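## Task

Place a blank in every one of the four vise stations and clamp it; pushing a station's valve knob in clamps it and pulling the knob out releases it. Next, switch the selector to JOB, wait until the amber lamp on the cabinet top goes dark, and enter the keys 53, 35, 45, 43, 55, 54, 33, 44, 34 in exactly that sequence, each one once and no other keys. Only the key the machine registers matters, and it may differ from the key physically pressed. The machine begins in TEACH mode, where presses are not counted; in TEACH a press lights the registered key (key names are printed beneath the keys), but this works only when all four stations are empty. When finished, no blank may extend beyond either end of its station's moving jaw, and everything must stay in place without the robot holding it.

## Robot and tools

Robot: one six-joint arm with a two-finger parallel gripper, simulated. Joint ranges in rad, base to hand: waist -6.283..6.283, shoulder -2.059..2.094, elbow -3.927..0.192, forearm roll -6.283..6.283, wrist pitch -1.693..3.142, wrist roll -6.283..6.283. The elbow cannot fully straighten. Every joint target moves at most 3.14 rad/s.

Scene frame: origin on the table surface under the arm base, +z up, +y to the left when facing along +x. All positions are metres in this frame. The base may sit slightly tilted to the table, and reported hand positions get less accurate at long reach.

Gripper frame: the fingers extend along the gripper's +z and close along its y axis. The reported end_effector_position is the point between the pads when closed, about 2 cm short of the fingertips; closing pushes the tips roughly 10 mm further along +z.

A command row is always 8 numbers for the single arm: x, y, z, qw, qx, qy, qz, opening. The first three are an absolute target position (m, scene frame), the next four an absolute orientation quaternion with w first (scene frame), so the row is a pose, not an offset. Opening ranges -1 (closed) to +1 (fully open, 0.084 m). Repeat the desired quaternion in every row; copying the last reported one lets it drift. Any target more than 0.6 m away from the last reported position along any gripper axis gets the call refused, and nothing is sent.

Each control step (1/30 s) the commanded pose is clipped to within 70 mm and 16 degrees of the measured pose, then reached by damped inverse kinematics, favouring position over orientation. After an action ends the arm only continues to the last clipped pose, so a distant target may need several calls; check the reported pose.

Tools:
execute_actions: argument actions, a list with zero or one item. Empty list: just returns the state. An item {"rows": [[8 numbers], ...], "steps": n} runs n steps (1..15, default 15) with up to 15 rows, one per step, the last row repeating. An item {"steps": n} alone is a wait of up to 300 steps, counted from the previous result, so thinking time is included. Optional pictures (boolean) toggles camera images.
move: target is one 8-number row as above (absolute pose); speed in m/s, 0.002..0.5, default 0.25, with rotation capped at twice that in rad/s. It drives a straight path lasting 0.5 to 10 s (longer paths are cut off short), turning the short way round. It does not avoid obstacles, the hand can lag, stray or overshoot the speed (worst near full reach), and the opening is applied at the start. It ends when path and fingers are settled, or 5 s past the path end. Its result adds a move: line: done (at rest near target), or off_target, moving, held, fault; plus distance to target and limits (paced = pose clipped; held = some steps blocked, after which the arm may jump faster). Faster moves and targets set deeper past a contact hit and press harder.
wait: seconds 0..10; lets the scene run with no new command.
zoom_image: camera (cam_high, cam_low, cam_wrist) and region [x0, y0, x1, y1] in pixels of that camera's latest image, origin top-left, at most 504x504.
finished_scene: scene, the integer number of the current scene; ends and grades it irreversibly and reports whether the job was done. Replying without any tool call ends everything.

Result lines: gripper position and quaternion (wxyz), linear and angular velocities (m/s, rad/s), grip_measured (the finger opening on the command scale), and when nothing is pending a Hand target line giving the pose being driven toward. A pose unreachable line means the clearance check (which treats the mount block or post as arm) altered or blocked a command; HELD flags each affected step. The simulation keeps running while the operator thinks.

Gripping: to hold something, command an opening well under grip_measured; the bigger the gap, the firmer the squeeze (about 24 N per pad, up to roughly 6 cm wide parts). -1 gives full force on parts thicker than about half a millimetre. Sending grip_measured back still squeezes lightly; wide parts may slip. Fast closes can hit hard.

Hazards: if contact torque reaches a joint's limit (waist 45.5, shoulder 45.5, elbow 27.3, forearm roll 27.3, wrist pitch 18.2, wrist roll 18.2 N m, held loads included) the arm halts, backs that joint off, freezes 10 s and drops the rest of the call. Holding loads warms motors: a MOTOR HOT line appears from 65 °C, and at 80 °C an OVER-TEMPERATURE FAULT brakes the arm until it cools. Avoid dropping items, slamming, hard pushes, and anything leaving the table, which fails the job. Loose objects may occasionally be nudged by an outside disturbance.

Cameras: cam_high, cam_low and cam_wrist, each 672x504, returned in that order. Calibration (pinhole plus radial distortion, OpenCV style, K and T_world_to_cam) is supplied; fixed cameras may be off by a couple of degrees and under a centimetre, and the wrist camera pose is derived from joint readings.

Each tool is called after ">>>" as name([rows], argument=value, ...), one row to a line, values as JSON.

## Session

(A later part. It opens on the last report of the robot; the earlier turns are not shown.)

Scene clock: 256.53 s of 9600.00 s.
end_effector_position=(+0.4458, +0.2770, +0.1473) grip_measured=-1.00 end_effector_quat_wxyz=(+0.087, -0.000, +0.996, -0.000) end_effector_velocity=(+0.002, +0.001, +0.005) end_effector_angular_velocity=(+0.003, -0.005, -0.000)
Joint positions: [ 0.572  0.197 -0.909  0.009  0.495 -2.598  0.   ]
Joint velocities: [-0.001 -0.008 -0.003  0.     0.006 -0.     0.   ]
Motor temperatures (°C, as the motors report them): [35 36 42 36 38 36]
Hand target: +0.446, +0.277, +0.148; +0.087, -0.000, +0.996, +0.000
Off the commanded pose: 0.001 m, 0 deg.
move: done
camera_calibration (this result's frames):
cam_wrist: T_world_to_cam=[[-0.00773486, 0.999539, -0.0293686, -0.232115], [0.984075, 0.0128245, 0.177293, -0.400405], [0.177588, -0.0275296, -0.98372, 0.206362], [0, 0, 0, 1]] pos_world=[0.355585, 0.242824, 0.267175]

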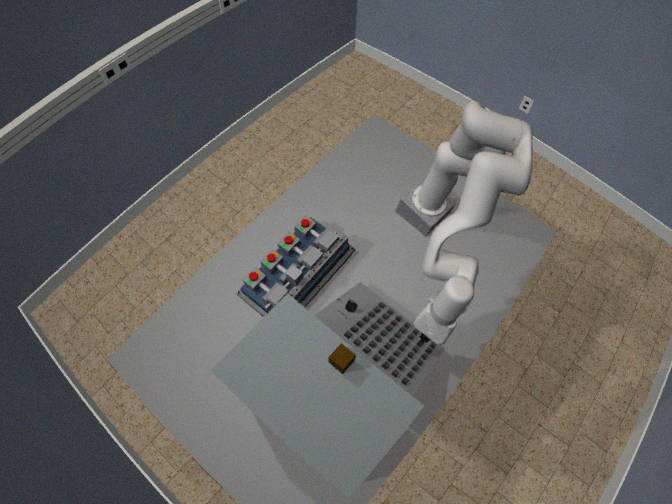

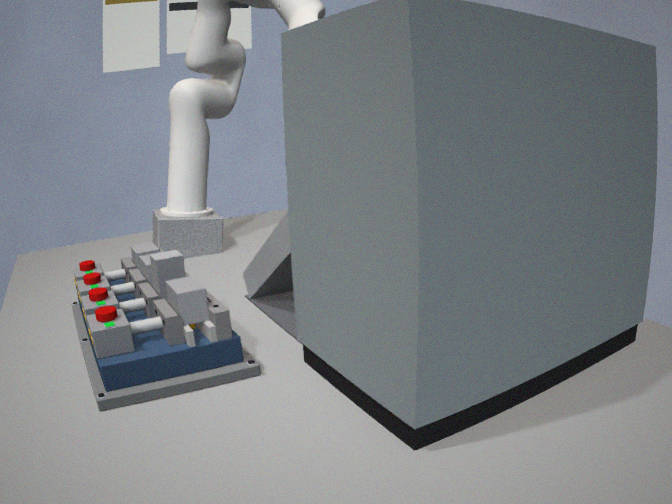

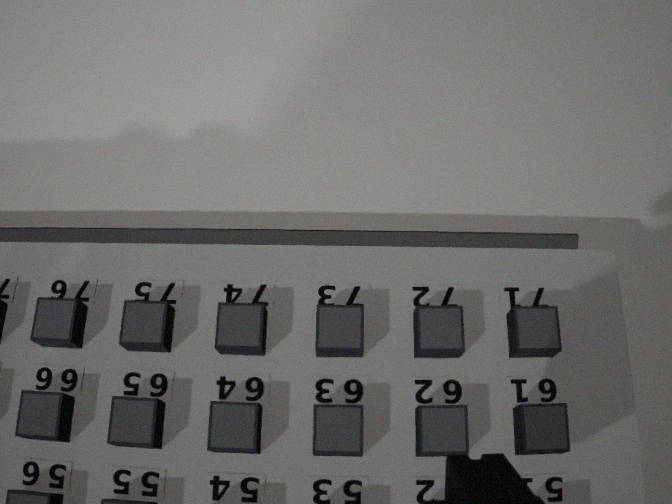

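>>> move(target=[0.506,0.207,0.165,0.087,0,0.996,0,-1], speed=0.15)

>>> move(target=[0.506,0.207,0.136,0.087,0,0.996,0,-1], speed=0.04)

>>> move(target=[0.506,0.207,0.165,0.087,0,0.996,0,-1], speed=0.1)

>>> move(target=[0.476,0.207,0.147,0.087,0,0.996,0,-1], speed=0.1)

>>> move(target=[0.476,0.207,0.118,0.087,0,0.996,0,-1], speed=0.04)

>>> move(target=[0.476,0.207,0.147,0.087,0,0.996,0,-1], speed=0.1)

>>> move(target=[0.476,0.277,0.147,0.087,0,0.996,0,-1], speed=0.15)

>>> move(target=[0.476,0.277,0.118,0.087,0,0.996,0,-1], speed=0.04)

>>> move(target=[0.476,0.277,0.147,0.087,0,0.996,0,-1], speed=0.1)

Scene clock: 261.40 s of 9600.00 s.
end_effector_position=(+0.5055, +0.2073, +0.1649) grip_measured=-1.00 end_effector_quat_wxyz=(+0.087, -0.000, +0.996, +0.000) end_effector_velocity=(+0.002, -0.002, +0.001) end_effector_angular_velocity=(+0.001, +0.000, -0.000)
Joint positions: [ 0.392  0.242 -1.009  0.082  0.554 -2.836  0.   ]
Joint velocities: [-0.005  0.003 -0.006  0.004  0.003 -0.008  0.   ]
Motor temperatures (°C, as the motors report them): [35 36 42 36 38 36]
Hand target: +0.506, +0.207, +0.165; +0.087, +0.000, +0.996, +0.000
Off the commanded pose: 0.001 m, 0 deg.
After step 90, 0.73 s passed at rest.
move: done
camera_calibration (this result's frames):
cam_wrist: T_world_to_cam=[[-0.00791801, 0.999555, -0.0287438, -0.161553], [0.983936, 0.0129145, 0.178053, -0.461422], [0.178345, -0.0268722, -0.983601, 0.210627], [0, 0, 0, 1]] pos_world=[0.415167, 0.1731, 0.284687]

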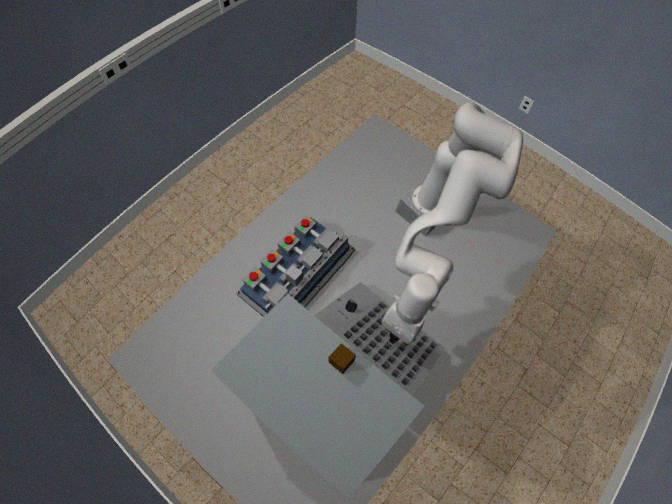

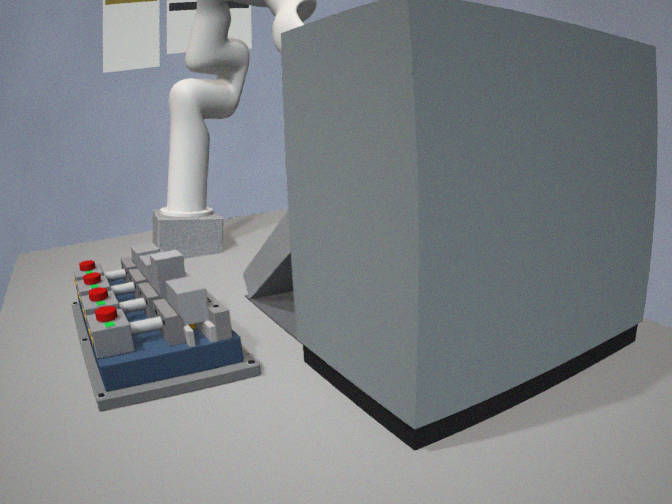

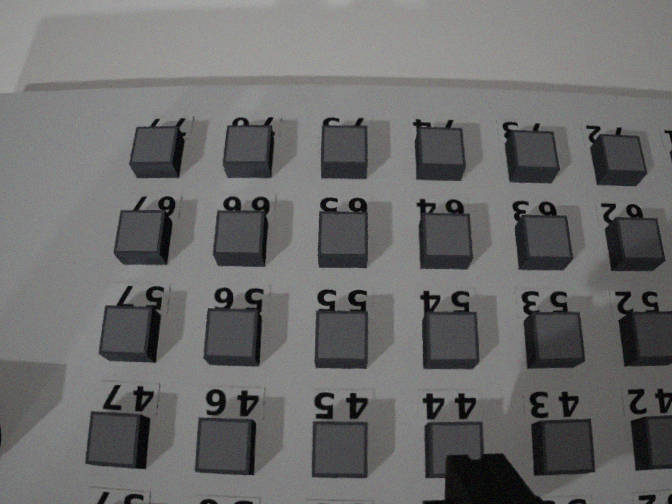

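Scene clock: 262.37 s of 9600.00 s.
end_effector_position=(+0.5079, +0.2078, +0.1418) grip_measured=-1.00 end_effector_quat_wxyz=(+0.091, +0.000, +0.996, +0.001) end_effector_velocity=(+0.000, +0.000, -0.004) end_effector_angular_velocity=(+0.001, -0.003, -0.000)
Joint positions: [ 0.398  0.295 -1.003  0.089  0.486 -2.838  0.   ]
Joint velocities: [ 0.001  0.009  0.002  0.002 -0.014 -0.     0.   ]
Motor temperatures (°C, as the motors report them): [35 36 42 36 38 36]
Hand target: +0.506, +0.207, +0.136; +0.087, +0.000, +0.996, -0.000
Off the commanded pose: 0.006 m, 0 deg.
move: off_target
camera_calibration (this result's frames):
cam_wrist: T_world_to_cam=[[-0.00770099, 0.999624, -0.0263139, -0.163186], [0.98259, 0.0124494, 0.185372, -0.45989], [0.185629, -0.0244282, -0.982316, 0.183093], [0, 0, 0, 1]] pos_world=[0.416639, 0.173323, 0.260812]

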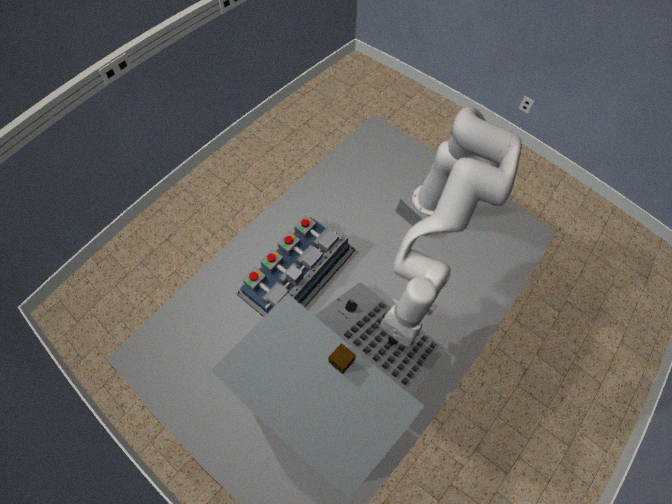

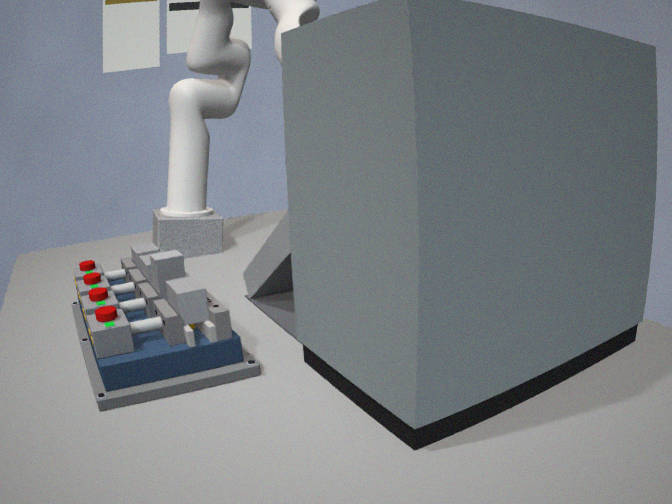

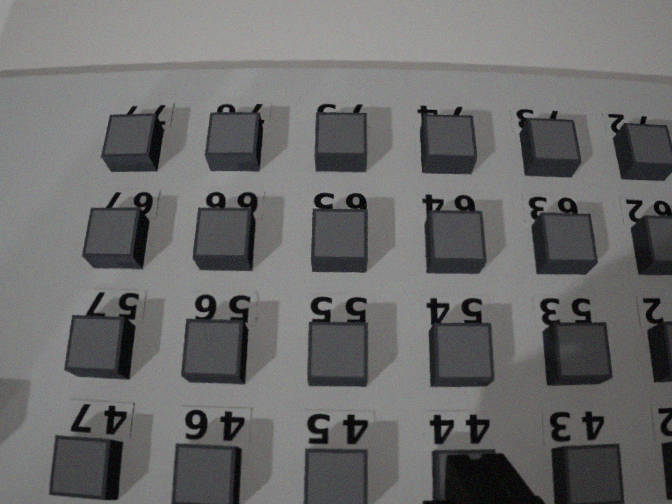

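Scene clock: 263.20 s of 9600.00 s.
end_effector_position=(+0.5058, +0.2069, +0.1643) grip_measured=-1.00 end_effector_quat_wxyz=(+0.087, -0.000, +0.996, -0.000) end_effector_velocity=(+0.001, +0.001, +0.004) end_effector_angular_velocity=(+0.002, -0.004, +0.001)
Joint positions: [ 0.392  0.244 -1.01   0.082  0.554 -2.836  0.   ]
Joint velocities: [-0.001 -0.007 -0.003 -0.     0.006 -0.     0.   ]
Motor temperatures (°C, as the motors report them): [35 36 42 36 38 36]
Hand target: +0.506, +0.207, +0.165; +0.087, -0.000, +0.996, +0.000
Off the commanded pose: 0.001 m, 0 deg.
move: done
camera_calibration (this result's frames):
cam_wrist: T_world_to_cam=[[-0.00769949, 0.999541, -0.0292981, -0.161193], [0.9841, 0.0127733, 0.177158, -0.461477], [0.177451, -0.0274682, -0.983746, 0.210563], [0, 0, 0, 1]] pos_world=[0.415534, 0.172797, 0.284173]

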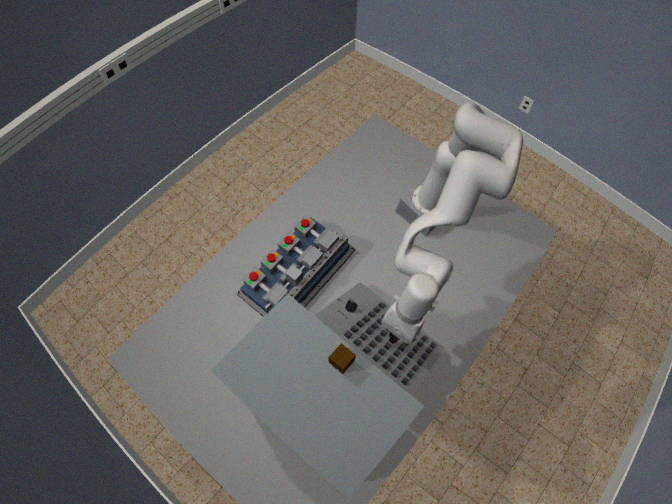

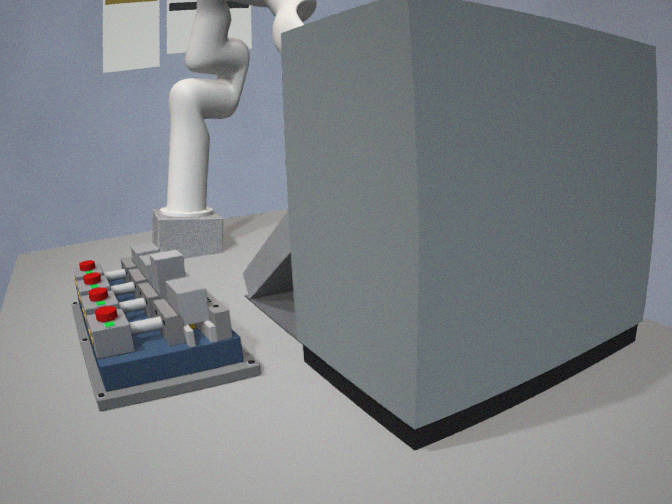

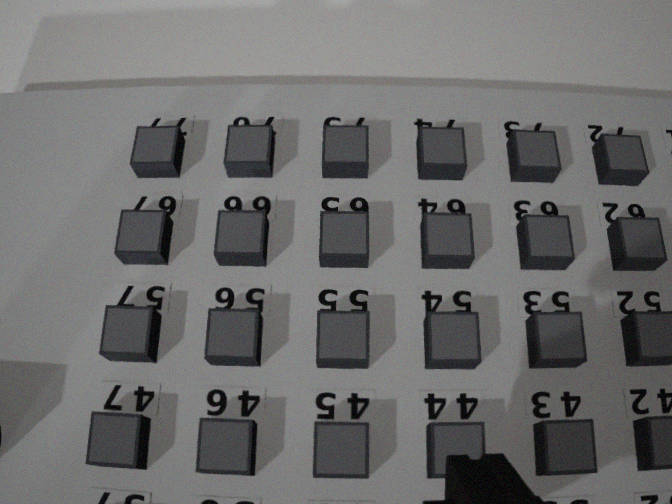

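Scene clock: 264.03 s of 9600.00 s.
end_effector_position=(+0.4764, +0.2071, +0.1474) grip_measured=-1.00 end_effector_quat_wxyz=(+0.087, +0.000, +0.996, +0.000) end_effector_velocity=(-0.003, -0.000, -0.002) end_effector_angular_velocity=(+0.000, -0.002, -0.000)
Joint positions: [ 0.419  0.203 -0.891  0.081  0.474 -2.812  0.   ]
Joint velocities: [ 0.002 -0.004  0.012 -0.001 -0.01   0.003  0.   ]
Motor temperatures (°C, as the motors report them): [35 36 42 36 38 36]
Hand target: +0.476, +0.207, +0.147; +0.087, +0.000, +0.996, -0.000
Off the commanded pose: 0.001 m, 0 deg.
move: done
camera_calibration (this result's frames):
cam_wrist: T_world_to_cam=[[-0.00761502, 0.99955, -0.0290228, -0.162123], [0.983869, 0.0126767, 0.178441, -0.429656], [0.178728, -0.0271958, -0.983523, 0.198492], [0, 0, 0, 1]] pos_world=[0.386014, 0.172895, 0.267184]

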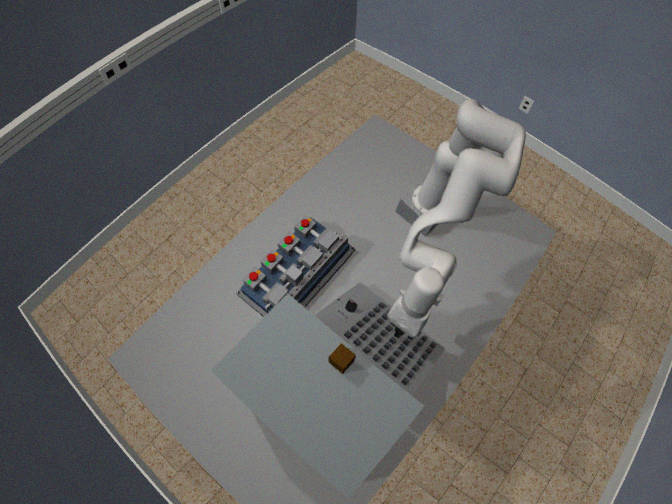

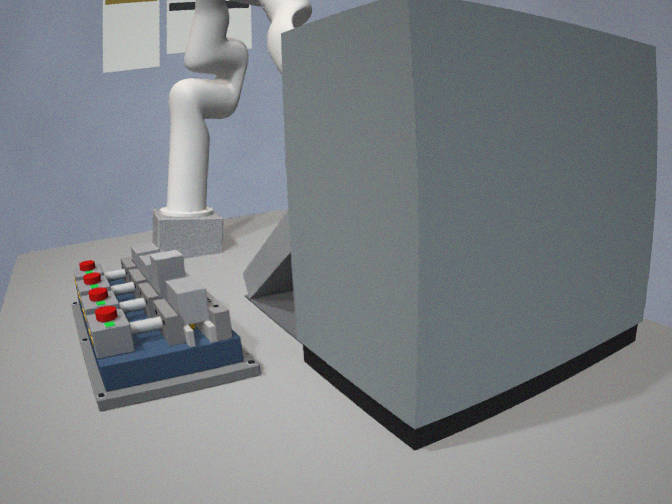

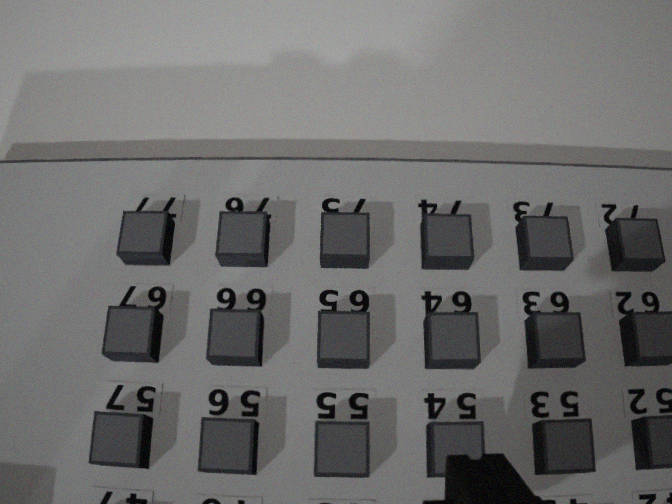

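Scene clock: 265.03 s of 9600.00 s.
end_effector_position=(+0.4783, +0.2080, +0.1231) grip_measured=-1.00 end_effector_quat_wxyz=(+0.091, +0.000, +0.996, +0.002) end_effector_velocity=(+0.000, +0.000, -0.004) end_effector_angular_velocity=(+0.001, -0.002, +0.000)
Joint positions: [ 0.427  0.264 -0.887  0.091  0.4   -2.815  0.   ]
Joint velocities: [ 0.001  0.009  0.001  0.002 -0.013 -0.001  0.   ]
Motor temperatures (°C, as the motors report them): [35 36 42 36 38 36]
Hand target: +0.476, +0.207, +0.118; +0.087, +0.000, +0.996, -0.000
Off the commanded pose: 0.006 m, 0 deg.
move: off_target
camera_calibration (this result's frames):
cam_wrist: T_world_to_cam=[[-0.00766625, 0.999635, -0.0259134, -0.164145], [0.982488, 0.0123543, 0.185917, -0.427347], [0.18617, -0.0240343, -0.982224, 0.169969], [0, 0, 0, 1]] pos_world=[0.386962, 0.173449, 0.242145]

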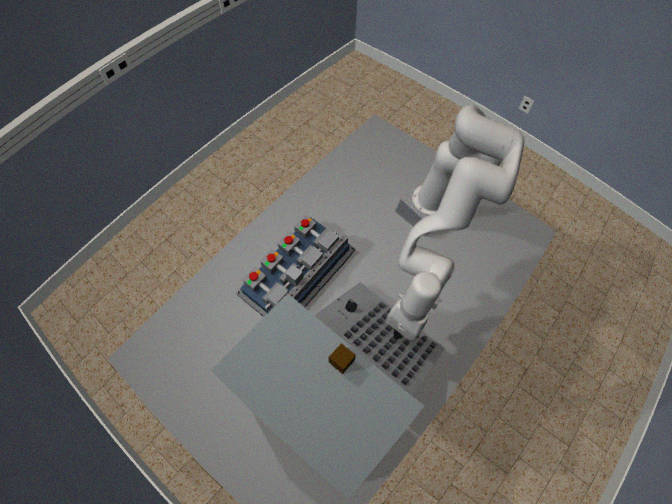

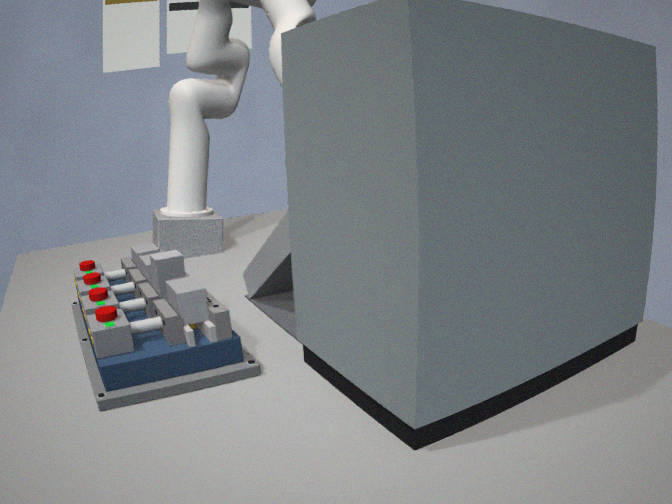

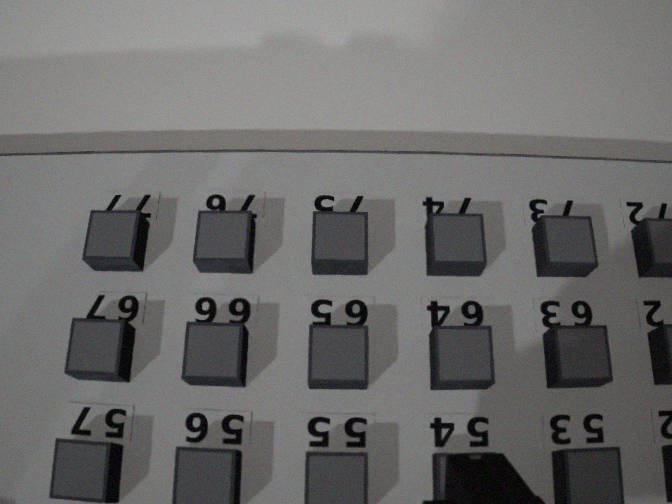

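Scene clock: 265.87 s of 9600.00 s.
end_effector_position=(+0.4758, +0.2069, +0.1463) grip_measured=-1.00 end_effector_quat_wxyz=(+0.087, -0.000, +0.996, -0.000) end_effector_velocity=(+0.001, +0.001, +0.004) end_effector_angular_velocity=(+0.002, -0.005, +0.001)
Joint positions: [ 0.419  0.204 -0.89   0.082  0.472 -2.812  0.   ]
Joint velocities: [-0.001 -0.008 -0.003 -0.001  0.005 -0.     0.   ]
Motor temperatures (°C, as the motors report them): [35 36 42 36 38 36]
Hand target: +0.476, +0.207, +0.147; +0.087, -0.000, +0.996, +0.000
Off the commanded pose: 0.001 m, 0 deg.
move: done
camera_calibration (this result's frames):
cam_wrist: T_world_to_cam=[[-0.00770403, 0.999541, -0.0292966, -0.161951], [0.984092, 0.0127786, 0.177198, -0.428771], [0.177491, -0.0274654, -0.983739, 0.198187], [0, 0, 0, 1]] pos_world=[0.385527, 0.172799, 0.266197]

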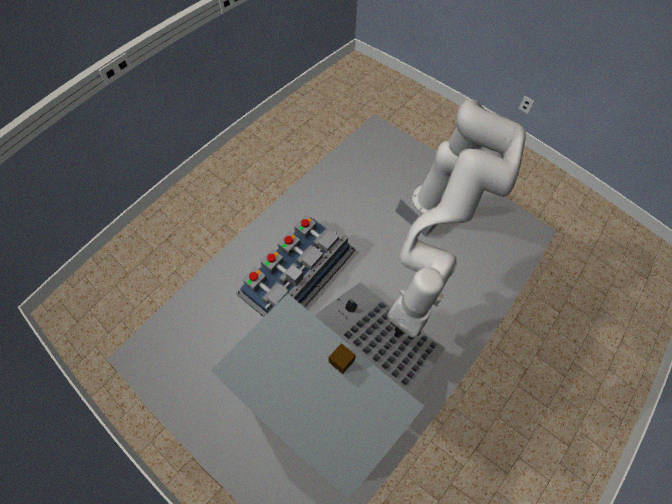

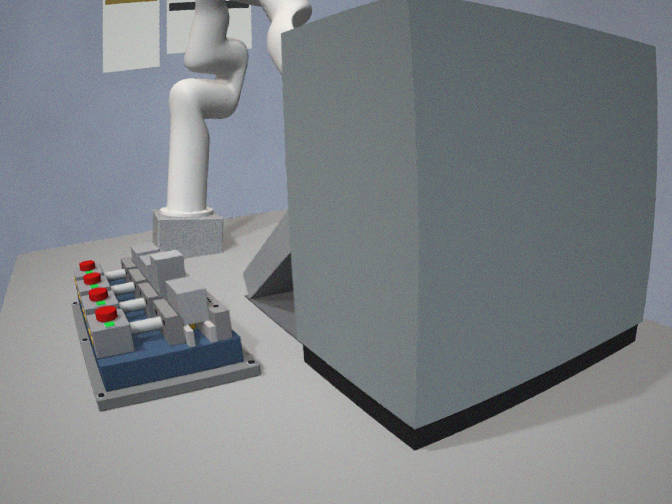

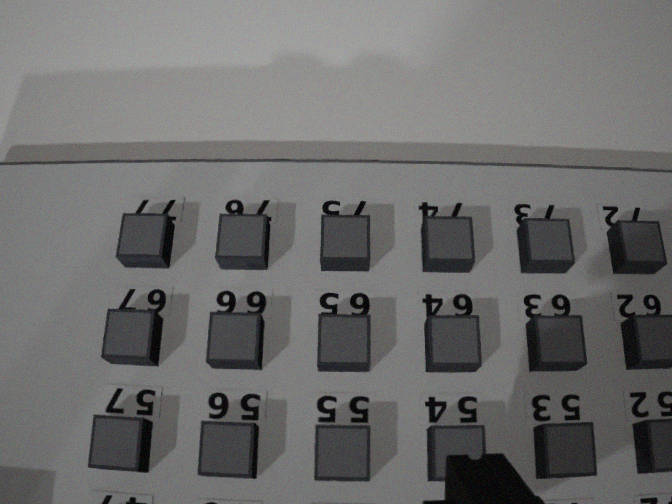

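Scene clock: 266.83 s of 9600.00 s.
end_effector_position=(+0.4762, +0.2765, +0.1469) grip_measured=-1.00 end_effector_quat_wxyz=(+0.087, +0.000, +0.996, -0.000) end_effector_velocity=(+0.001, +0.003, +0.000) end_effector_angular_velocity=(-0.001, -0.001, +0.000)
Joint positions: [ 0.541  0.271 -1.014  0.021  0.525 -2.639  0.   ]
Joint velocities: [ 0.005  0.004 -0.008 -0.004  0.003  0.008  0.   ]
Motor temperatures (°C, as the motors report them): [35 36 42 36 38 36]
Hand target: +0.476, +0.277, +0.147; +0.087, -0.000, +0.996, -0.000
Off the commanded pose: 0.001 m, 0 deg.
move: done
camera_calibration (this result's frames):
cam_wrist: T_world_to_cam=[[-0.00755731, 0.999547, -0.0291171, -0.231578], [0.983956, 0.0126235, 0.177962, -0.430222], [0.178249, -0.0273051, -0.983607, 0.200221], [0, 0, 0, 1]] pos_world=[0.38588, 0.242371, 0.266759]

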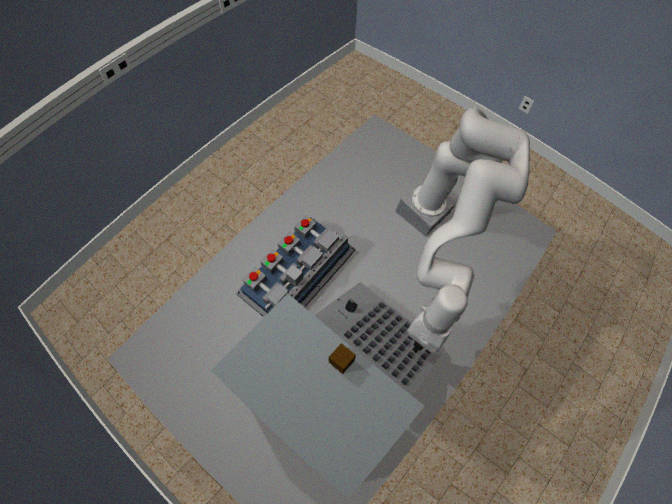

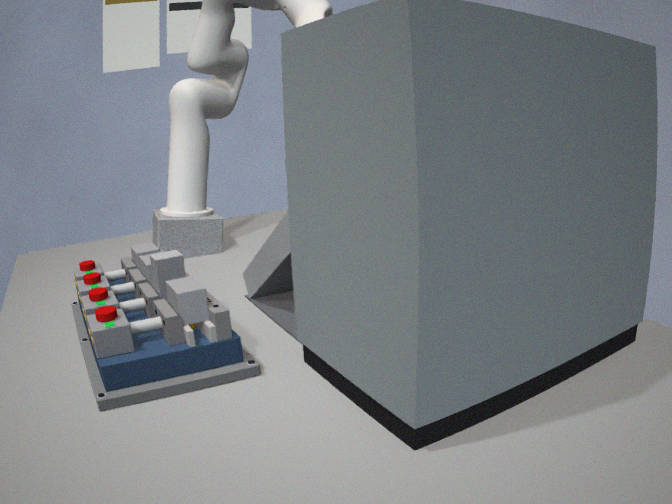

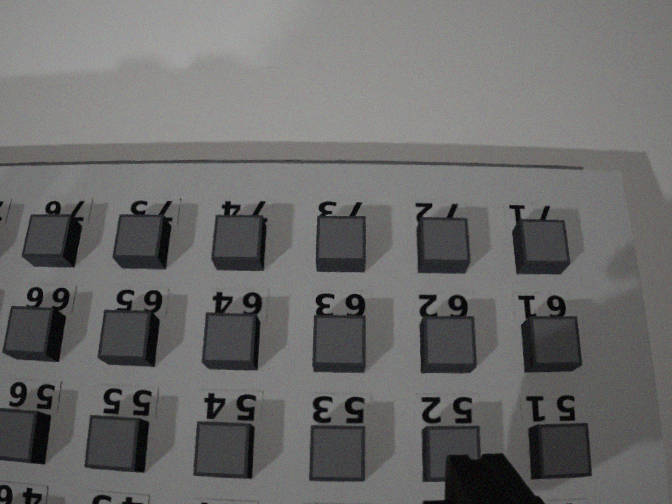

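Scene clock: 267.83 s of 9600.00 s.
end_effector_position=(+0.4781, +0.2782, +0.1231) grip_measured=-1.00 end_effector_quat_wxyz=(+0.091, +0.000, +0.996, +0.002) end_effector_velocity=(-0.000, -0.000, -0.004) end_effector_angular_velocity=(-0.000, +0.001, -0.000)
Joint positions: [ 0.547  0.328 -1.012  0.021  0.457 -2.633  0.   ]
Joint velocities: [ 0.001  0.009  0.002 -0.    -0.01   0.001  0.   ]
Motor temperatures (°C, as the motors report them): [35 36 42 36 38 36]
Hand target: +0.476, +0.277, +0.118; +0.087, +0.000, +0.996, -0.000
Off the commanded pose: 0.006 m, 0 deg.
move: off_target
camera_calibration (this result's frames):
cam_wrist: T_world_to_cam=[[-0.00768203, 0.999653, -0.0251943, -0.234439], [0.982627, 0.0122185, 0.185188, -0.427946], [0.185431, -0.023334, -0.98238, 0.171797], [0, 0, 0, 1]] pos_world=[0.386853, 0.243596, 0.242114]

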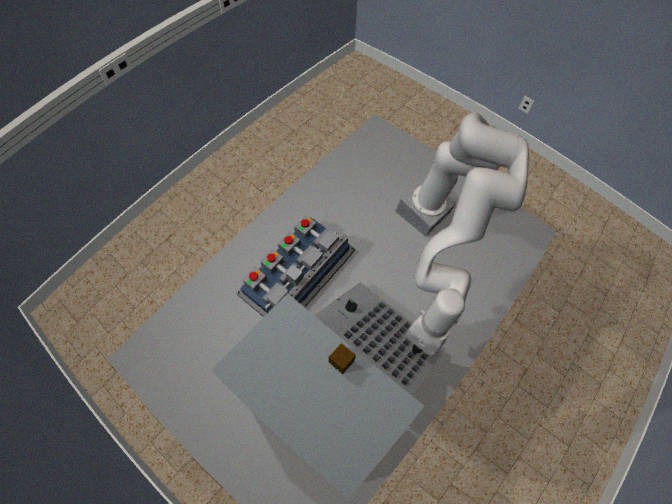

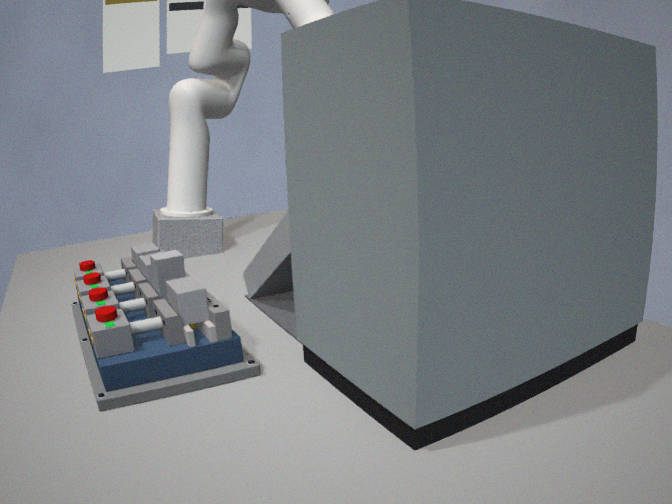

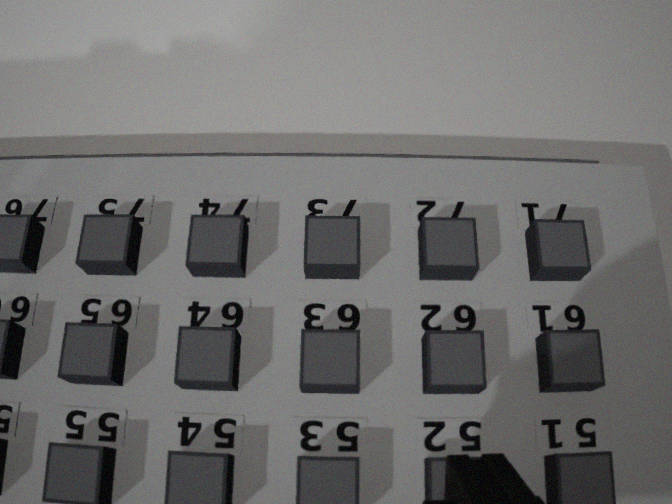

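Scene clock: 268.67 s of 9600.00 s.
end_effector_position=(+0.4758, +0.2769, +0.1462) grip_measured=-1.00 end_effector_quat_wxyz=(+0.087, -0.000, +0.996, -0.000) end_effector_velocity=(+0.001, +0.001, +0.004) end_effector_angular_velocity=(+0.002, -0.003, +0.001)
Joint positions: [ 0.542  0.272 -1.014  0.021  0.524 -2.638  0.   ]
Joint velocities: [-0.001 -0.007 -0.003  0.     0.006 -0.001  0.   ]
Motor temperatures (°C, as the motors report them): [35 36 42 36 38 36]
Hand target: +0.476, +0.277, +0.147; +0.087, -0.000, +0.996, +0.000
Off the commanded pose: 0.001 m, 0 deg.
move: done
camera_calibration (this result's frames):
cam_wrist: T_world_to_cam=[[-0.00768668, 0.999536, -0.029486, -0.231844], [0.984098, 0.0127943, 0.177166, -0.429649], [0.177461, -0.0276553, -0.983739, 0.200129], [0, 0, 0, 1]] pos_world=[0.38552, 0.242768, 0.266158]

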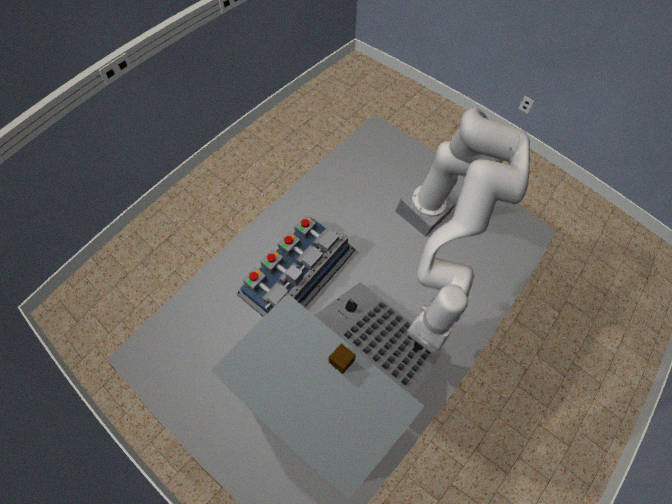

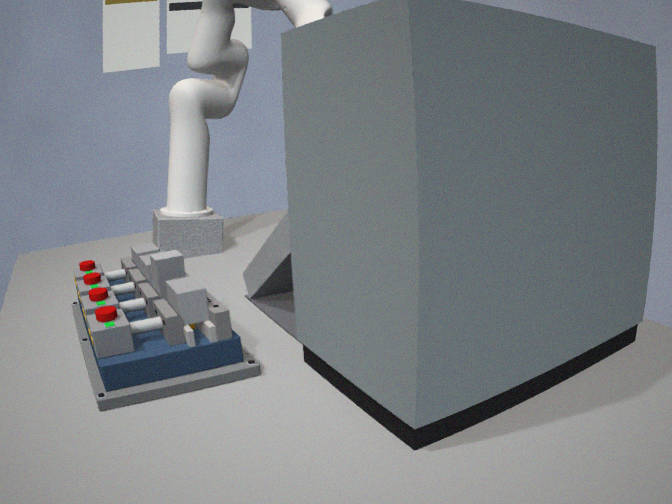

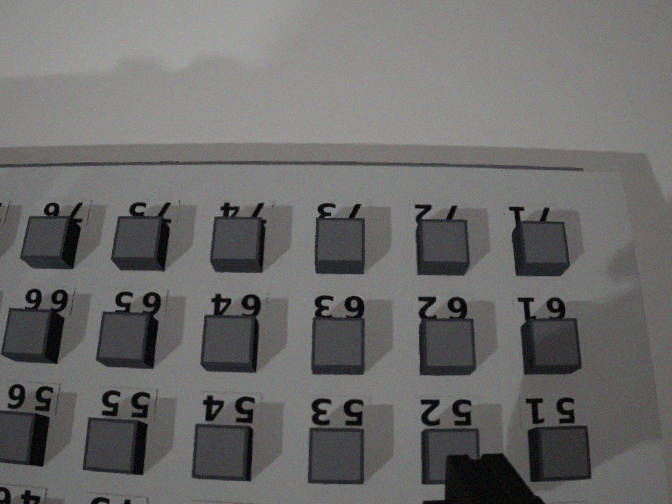

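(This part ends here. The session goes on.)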